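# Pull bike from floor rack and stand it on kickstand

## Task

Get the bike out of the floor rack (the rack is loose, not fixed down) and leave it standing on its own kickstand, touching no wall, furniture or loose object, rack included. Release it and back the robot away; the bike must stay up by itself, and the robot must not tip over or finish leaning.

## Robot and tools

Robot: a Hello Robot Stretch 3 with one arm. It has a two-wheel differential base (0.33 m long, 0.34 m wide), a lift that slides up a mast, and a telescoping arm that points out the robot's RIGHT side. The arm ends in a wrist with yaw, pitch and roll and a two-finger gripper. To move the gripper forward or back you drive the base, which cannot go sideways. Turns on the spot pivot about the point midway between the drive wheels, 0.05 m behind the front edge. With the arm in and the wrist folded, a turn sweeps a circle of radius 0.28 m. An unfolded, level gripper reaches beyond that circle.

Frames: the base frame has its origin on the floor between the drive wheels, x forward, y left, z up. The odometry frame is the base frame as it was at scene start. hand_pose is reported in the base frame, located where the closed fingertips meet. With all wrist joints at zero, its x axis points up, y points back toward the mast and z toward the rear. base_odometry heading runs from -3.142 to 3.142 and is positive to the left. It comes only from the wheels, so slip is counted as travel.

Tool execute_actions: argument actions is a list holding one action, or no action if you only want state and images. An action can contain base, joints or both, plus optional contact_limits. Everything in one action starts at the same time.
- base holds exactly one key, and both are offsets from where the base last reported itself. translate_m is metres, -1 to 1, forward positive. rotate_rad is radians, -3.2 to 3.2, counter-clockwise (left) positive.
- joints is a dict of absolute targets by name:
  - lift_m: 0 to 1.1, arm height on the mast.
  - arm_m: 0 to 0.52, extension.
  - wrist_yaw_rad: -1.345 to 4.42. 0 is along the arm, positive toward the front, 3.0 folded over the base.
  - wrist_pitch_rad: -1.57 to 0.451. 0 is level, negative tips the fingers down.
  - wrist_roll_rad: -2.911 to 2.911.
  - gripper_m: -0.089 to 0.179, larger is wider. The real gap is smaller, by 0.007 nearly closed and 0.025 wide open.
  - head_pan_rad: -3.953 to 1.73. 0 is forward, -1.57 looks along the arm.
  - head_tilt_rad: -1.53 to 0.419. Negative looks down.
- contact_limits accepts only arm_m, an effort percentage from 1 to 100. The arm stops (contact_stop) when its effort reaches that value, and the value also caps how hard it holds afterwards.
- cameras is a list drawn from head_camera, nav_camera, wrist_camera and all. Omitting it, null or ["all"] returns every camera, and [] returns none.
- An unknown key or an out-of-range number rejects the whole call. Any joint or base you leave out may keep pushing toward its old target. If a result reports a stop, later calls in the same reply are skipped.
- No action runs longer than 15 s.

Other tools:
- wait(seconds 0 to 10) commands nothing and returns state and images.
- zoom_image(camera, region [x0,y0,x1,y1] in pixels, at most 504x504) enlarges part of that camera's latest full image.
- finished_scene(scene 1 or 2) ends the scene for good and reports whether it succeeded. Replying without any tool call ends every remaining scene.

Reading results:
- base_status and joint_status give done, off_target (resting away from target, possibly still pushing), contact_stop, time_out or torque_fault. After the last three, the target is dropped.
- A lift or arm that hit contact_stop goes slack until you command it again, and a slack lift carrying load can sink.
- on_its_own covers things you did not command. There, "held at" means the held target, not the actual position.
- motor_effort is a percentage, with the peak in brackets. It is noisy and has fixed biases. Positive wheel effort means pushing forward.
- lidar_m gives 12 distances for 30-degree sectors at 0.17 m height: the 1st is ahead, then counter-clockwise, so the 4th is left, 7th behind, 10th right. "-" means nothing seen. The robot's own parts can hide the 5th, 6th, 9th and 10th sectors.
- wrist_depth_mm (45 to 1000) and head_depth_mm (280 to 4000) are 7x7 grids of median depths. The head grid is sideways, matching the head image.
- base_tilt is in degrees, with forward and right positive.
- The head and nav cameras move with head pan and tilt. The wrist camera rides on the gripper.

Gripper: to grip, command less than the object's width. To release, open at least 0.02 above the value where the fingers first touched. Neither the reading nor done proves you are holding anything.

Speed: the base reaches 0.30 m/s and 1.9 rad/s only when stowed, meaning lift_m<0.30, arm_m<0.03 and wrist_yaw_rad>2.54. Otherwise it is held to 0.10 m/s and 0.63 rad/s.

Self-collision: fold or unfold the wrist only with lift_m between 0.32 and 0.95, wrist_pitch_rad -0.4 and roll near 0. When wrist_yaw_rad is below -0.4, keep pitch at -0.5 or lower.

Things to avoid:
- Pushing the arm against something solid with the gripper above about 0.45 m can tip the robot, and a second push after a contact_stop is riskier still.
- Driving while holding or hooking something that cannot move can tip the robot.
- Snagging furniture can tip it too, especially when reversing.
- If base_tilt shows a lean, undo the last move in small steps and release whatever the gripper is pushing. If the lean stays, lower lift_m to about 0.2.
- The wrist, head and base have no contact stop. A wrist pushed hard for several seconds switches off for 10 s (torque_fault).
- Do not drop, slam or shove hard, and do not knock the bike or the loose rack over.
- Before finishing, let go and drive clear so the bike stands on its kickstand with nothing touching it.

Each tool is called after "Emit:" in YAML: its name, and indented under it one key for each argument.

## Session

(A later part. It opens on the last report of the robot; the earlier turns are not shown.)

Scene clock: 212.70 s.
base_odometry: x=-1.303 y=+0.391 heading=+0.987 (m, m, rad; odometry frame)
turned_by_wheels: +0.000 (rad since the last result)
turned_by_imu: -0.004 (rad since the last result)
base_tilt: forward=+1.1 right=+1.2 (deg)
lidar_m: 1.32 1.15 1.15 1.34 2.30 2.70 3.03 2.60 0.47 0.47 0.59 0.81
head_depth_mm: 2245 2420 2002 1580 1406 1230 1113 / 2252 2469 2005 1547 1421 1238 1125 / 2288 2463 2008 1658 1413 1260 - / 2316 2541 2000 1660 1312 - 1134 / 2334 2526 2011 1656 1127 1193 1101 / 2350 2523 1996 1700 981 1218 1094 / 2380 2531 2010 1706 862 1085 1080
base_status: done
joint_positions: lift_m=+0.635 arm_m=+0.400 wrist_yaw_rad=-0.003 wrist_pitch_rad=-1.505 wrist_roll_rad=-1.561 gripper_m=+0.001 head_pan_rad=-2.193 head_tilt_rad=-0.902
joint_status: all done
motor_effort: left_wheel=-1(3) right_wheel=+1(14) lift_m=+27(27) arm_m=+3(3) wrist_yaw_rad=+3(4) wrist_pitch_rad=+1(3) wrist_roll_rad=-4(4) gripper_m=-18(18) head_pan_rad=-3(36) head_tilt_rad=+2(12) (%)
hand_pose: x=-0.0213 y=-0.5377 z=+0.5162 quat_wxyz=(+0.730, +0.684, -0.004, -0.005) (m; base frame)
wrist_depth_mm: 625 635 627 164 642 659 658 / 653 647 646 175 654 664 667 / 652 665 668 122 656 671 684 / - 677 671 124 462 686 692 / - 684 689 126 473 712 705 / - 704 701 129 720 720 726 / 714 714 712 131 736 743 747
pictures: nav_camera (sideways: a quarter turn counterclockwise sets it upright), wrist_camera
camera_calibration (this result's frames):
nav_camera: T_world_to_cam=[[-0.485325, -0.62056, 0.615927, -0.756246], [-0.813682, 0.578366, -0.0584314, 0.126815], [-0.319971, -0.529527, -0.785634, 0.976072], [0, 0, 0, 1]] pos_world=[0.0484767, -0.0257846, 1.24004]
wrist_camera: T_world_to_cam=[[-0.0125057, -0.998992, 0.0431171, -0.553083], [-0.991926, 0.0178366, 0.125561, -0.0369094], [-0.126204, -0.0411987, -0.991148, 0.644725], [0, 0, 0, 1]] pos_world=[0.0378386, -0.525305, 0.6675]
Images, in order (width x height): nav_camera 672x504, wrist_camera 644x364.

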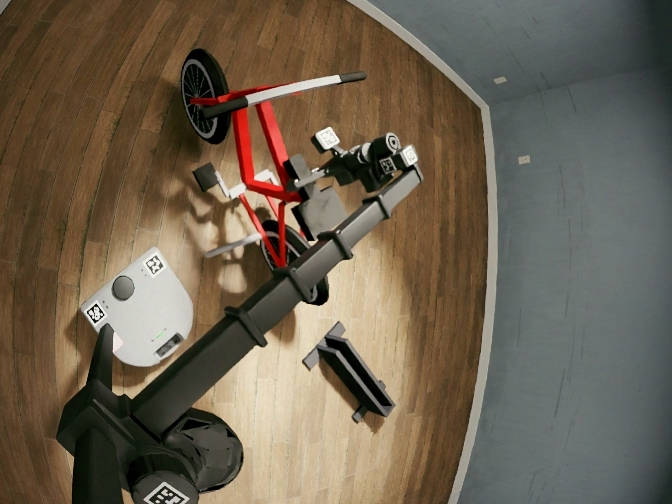

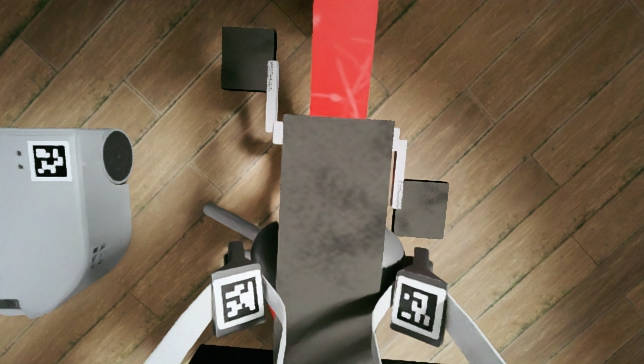

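Clear of rack. Gripper holds it slightly toward the stand; lean a bit more and release.

Emit:
execute_actions:
  actions:
    - {"joints":{"arm_m":0.33}}
  cameras: []

Emit:
execute_actions:
  actions:
    - {"joints":{"gripper_m":0.1}}
  cameras: []

Emit:
execute_actions:
  actions:
    - {"joints":{"lift_m":0.8}}
  cameras: []

Emit:
execute_actions:
  actions:
    - {"joints":{"arm_m":0,"head_pan_rad":-1.7}}
  cameras: ["nav_camera"]

Scene clock: 219.67 s.
base_odometry: x=-1.303 y=+0.391 heading=+0.987 (m, m, rad; odometry frame)
turned_by_wheels: +0.000 (rad since the last result)
turned_by_imu: -0.001 (rad since the last result)
base_tilt: forward=+1.2 right=+1.2 (deg)
lidar_m: 1.32 1.15 1.15 1.33 2.30 2.70 3.04 2.61 0.47 0.39 0.39 0.76
head_depth_mm: 2247 2429 1993 1579 1416 1231 1112 / 2265 2453 2000 1544 1414 1236 1126 / 2282 2488 2008 1670 1417 1261 - / 2316 2509 2009 1664 1335 - 1133 / 2333 2520 2009 1654 1485 1193 1093 / 2346 2553 1988 1701 807 1221 1094 / 2376 2551 2001 1768 1336 1014 1062
base_status: not commanded
joint_positions: lift_m=+0.635 arm_m=+0.330 wrist_yaw_rad=-0.003 wrist_pitch_rad=-1.537 wrist_roll_rad=-1.561 gripper_m=+0.001 head_pan_rad=-2.193 head_tilt_rad=-0.902
joint_status: all done
motor_effort: left_wheel=-1(1) right_wheel=+1(2) lift_m=+27(28) arm_m=+0(2) wrist_yaw_rad=+1(3) wrist_pitch_rad=+11(10) wrist_roll_rad=-4(4) gripper_m=-20(21) head_pan_rad=-4(3) head_tilt_rad=+2(2) (%)
hand_pose: x=-0.0213 y=-0.4596 z=+0.5165 quat_wxyz=(+0.719, +0.695, -0.004, -0.005) (m; base frame)
wrist_depth_mm: 642 645 644 470 628 639 639 / 657 656 662 472 649 654 646 / 668 670 664 134 447 659 653 / - - 685 135 674 676 689 / - - 690 138 685 686 690 / - 734 - 141 - 708 696 / 738 729 177 144 498 722 715
pictures: none
No camera images: the call's "cameras" was empty. Leave "cameras" out to get every camera's image.

Scene clock: 221.20 s.
base_odometry: x=-1.303 y=+0.391 heading=+0.987 (m, m, rad; odometry frame)
turned_by_wheels: +0.000 (rad since the last result)
turned_by_imu: +0.000 (rad since the last result)
base_tilt: forward=+1.2 right=+1.1 (deg)
lidar_m: 1.32 1.15 1.15 1.33 2.31 2.69 3.02 2.61 0.46 0.39 0.39 0.63
head_depth_mm: 2239 2448 1992 1589 1412 1234 1112 / 2252 2463 2005 1546 1409 1234 1136 / 2282 2491 2021 1653 1421 1255 - / 2308 2508 1997 1658 1332 - 1135 / 2310 2513 2009 1654 1484 1194 1091 / 2364 2532 2012 1700 807 1194 1096 / 2386 2529 2016 1788 1367 1003 1046
base_status: not commanded
joint_positions: lift_m=+0.635 arm_m=+0.330 wrist_yaw_rad=-0.003 wrist_pitch_rad=-1.538 wrist_roll_rad=-1.563 gripper_m=+0.100 head_pan_rad=-2.193 head_tilt_rad=-0.902
joint_status: all done
motor_effort: left_wheel=+0(0) right_wheel=+0(1) lift_m=+25(27) arm_m=+4(4) wrist_yaw_rad=+3(4) wrist_pitch_rad=+11(19) wrist_roll_rad=-3(4) gripper_m=-4(80) head_pan_rad=-3(4) head_tilt_rad=+2(2) (%)
hand_pose: x=-0.0213 y=-0.4589 z=+0.5167 quat_wxyz=(+0.718, +0.696, -0.004, -0.004) (m; base frame)
wrist_depth_mm: 660 645 641 181 642 638 639 / 666 662 656 193 647 666 648 / 673 671 146 195 665 655 660 / - - 147 170 683 677 680 / - - 149 178 694 693 693 / - - 151 228 696 716 708 / 740 454 156 170 719 725 717
pictures: none
No camera images: the call's "cameras" was empty. Leave "cameras" out to get every camera's image.

Scene clock: 223.53 s.
base_odometry: x=-1.303 y=+0.391 heading=+0.987 (m, m, rad; odometry frame)
turned_by_wheels: +0.000 (rad since the last result)
turned_by_imu: +0.000 (rad since the last result)
base_tilt: forward=+1.1 right=+1.2 (deg)
lidar_m: 1.32 1.16 1.15 1.33 2.31 2.69 3.03 2.62 0.46 0.39 0.39 0.63
head_depth_mm: 2212 2420 2007 1593 1414 1259 - / 2258 2457 1998 1552 1414 - - / 2291 2474 2007 1652 1462 - - / 2317 2513 2010 1654 - 1190 1133 / 2317 2546 2004 1706 815 1213 1092 / 2361 2526 2012 - 821 1196 1097 / 2383 2534 2160 1637 1439 995 1044
base_status: not commanded
joint_positions: lift_m=+0.800 arm_m=+0.330 wrist_yaw_rad=-0.003 wrist_pitch_rad=-1.500 wrist_roll_rad=-1.567 gripper_m=+0.100 head_pan_rad=-2.193 head_tilt_rad=-0.902
joint_status: all done
motor_effort: left_wheel=-1(0) right_wheel=+0(0) lift_m=+26(27) arm_m=+4(4) wrist_yaw_rad=+3(4) wrist_pitch_rad=+0(11) wrist_roll_rad=-2(3) gripper_m=+0(4) head_pan_rad=-3(3) head_tilt_rad=+2(1) (%)
hand_pose: x=-0.0213 y=-0.4687 z=+0.6812 quat_wxyz=(+0.731, +0.682, -0.002, -0.003) (m; base frame)
wrist_depth_mm: 215 796 794 457 790 813 825 / 793 798 809 514 826 836 861 / 806 813 837 575 828 862 865 / - - 846 455 860 859 870 / - - 341 424 878 872 906 / 868 886 325 317 892 899 923 / 875 911 339 322 926 941 913
pictures: none
No camera images: the call's "cameras" was empty. Leave "cameras" out to get every camera's image.

Scene clock: 227.17 s.
base_odometry: x=-1.303 y=+0.391 heading=+0.987 (m, m, rad; odometry frame)
turned_by_wheels: +0.000 (rad since the last result)
turned_by_imu: -0.001 (rad since the last result)
base_tilt: forward=+1.1 right=+1.1 (deg)
lidar_m: 1.32 1.15 1.15 1.33 2.30 2.70 3.02 2.61 0.46 0.39 0.39 0.63
head_depth_mm: 2273 2428 2003 1657 1445 - - / 2421 2507 1999 1658 1482 - 1094 / 2586 2527 1995 1655 1485 - - / 2755 2555 2001 1659 847 - - / 2806 2531 1998 1658 1414 1190 1058 / 2541 2539 2021 1671 1413 1174 1081 / 2251 2390 2009 1671 1426 1198 1095
base_status: not commanded
joint_positions: lift_m=+0.800 arm_m=+0.000 wrist_yaw_rad=-0.001 wrist_pitch_rad=-1.499 wrist_roll_rad=-1.569 gripper_m=+0.100 head_pan_rad=-1.707 head_tilt_rad=-0.902
joint_status: all done
motor_effort: left_wheel=-1(0) right_wheel=+0(0) lift_m=+26(26) arm_m=-5(7) wrist_yaw_rad=+1(3) wrist_pitch_rad=+0(1) wrist_roll_rad=-1(2) gripper_m=+0(0) head_pan_rad=+4(36) head_tilt_rad=+2(2) (%)
hand_pose: x=-0.0214 y=-0.1396 z=+0.6812 quat_wxyz=(+0.732, +0.682, -0.001, -0.002) (m; base frame)
wrist_depth_mm: 781 784 788 807 802 803 325 / 796 798 809 816 815 249 370 / 824 819 809 839 838 663 372 / 839 839 - 855 851 676 325 / - 858 - 875 863 667 335 / 868 869 888 896 884 348 335 / 885 894 898 921 901 541 341
pictures: nav_camera (sideways: a quarter turn counterclockwise sets it upright)
camera_calibration (this result's frames):
nav_camera: T_world_to_cam=[[-0.139186, -0.775222, 0.616164, -0.758666], [-0.989627, 0.13124, -0.0584301, 0.127886], [-0.035569, -0.617905, -0.785448, 0.974096], [0, 0, 0, 1]] pos_world=[0.0556113, -0.00301984, 1.24004]
Images, in order (width x height): nav_camera 672x504.

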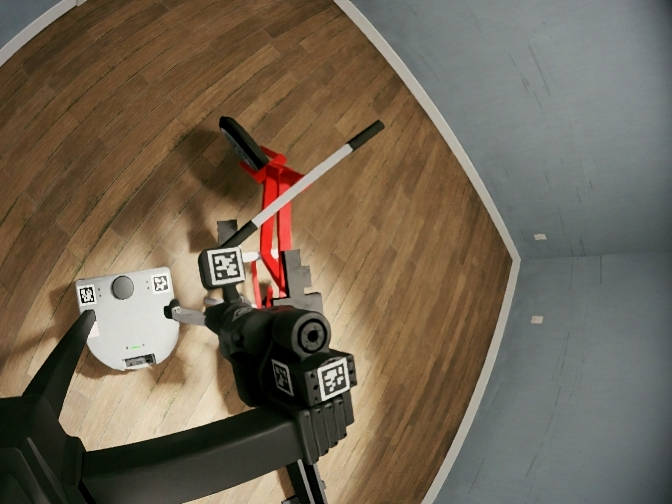

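Stable and untouched.

Emit:
finished_scene:
  scene: 2

The scene is finished: the task was done.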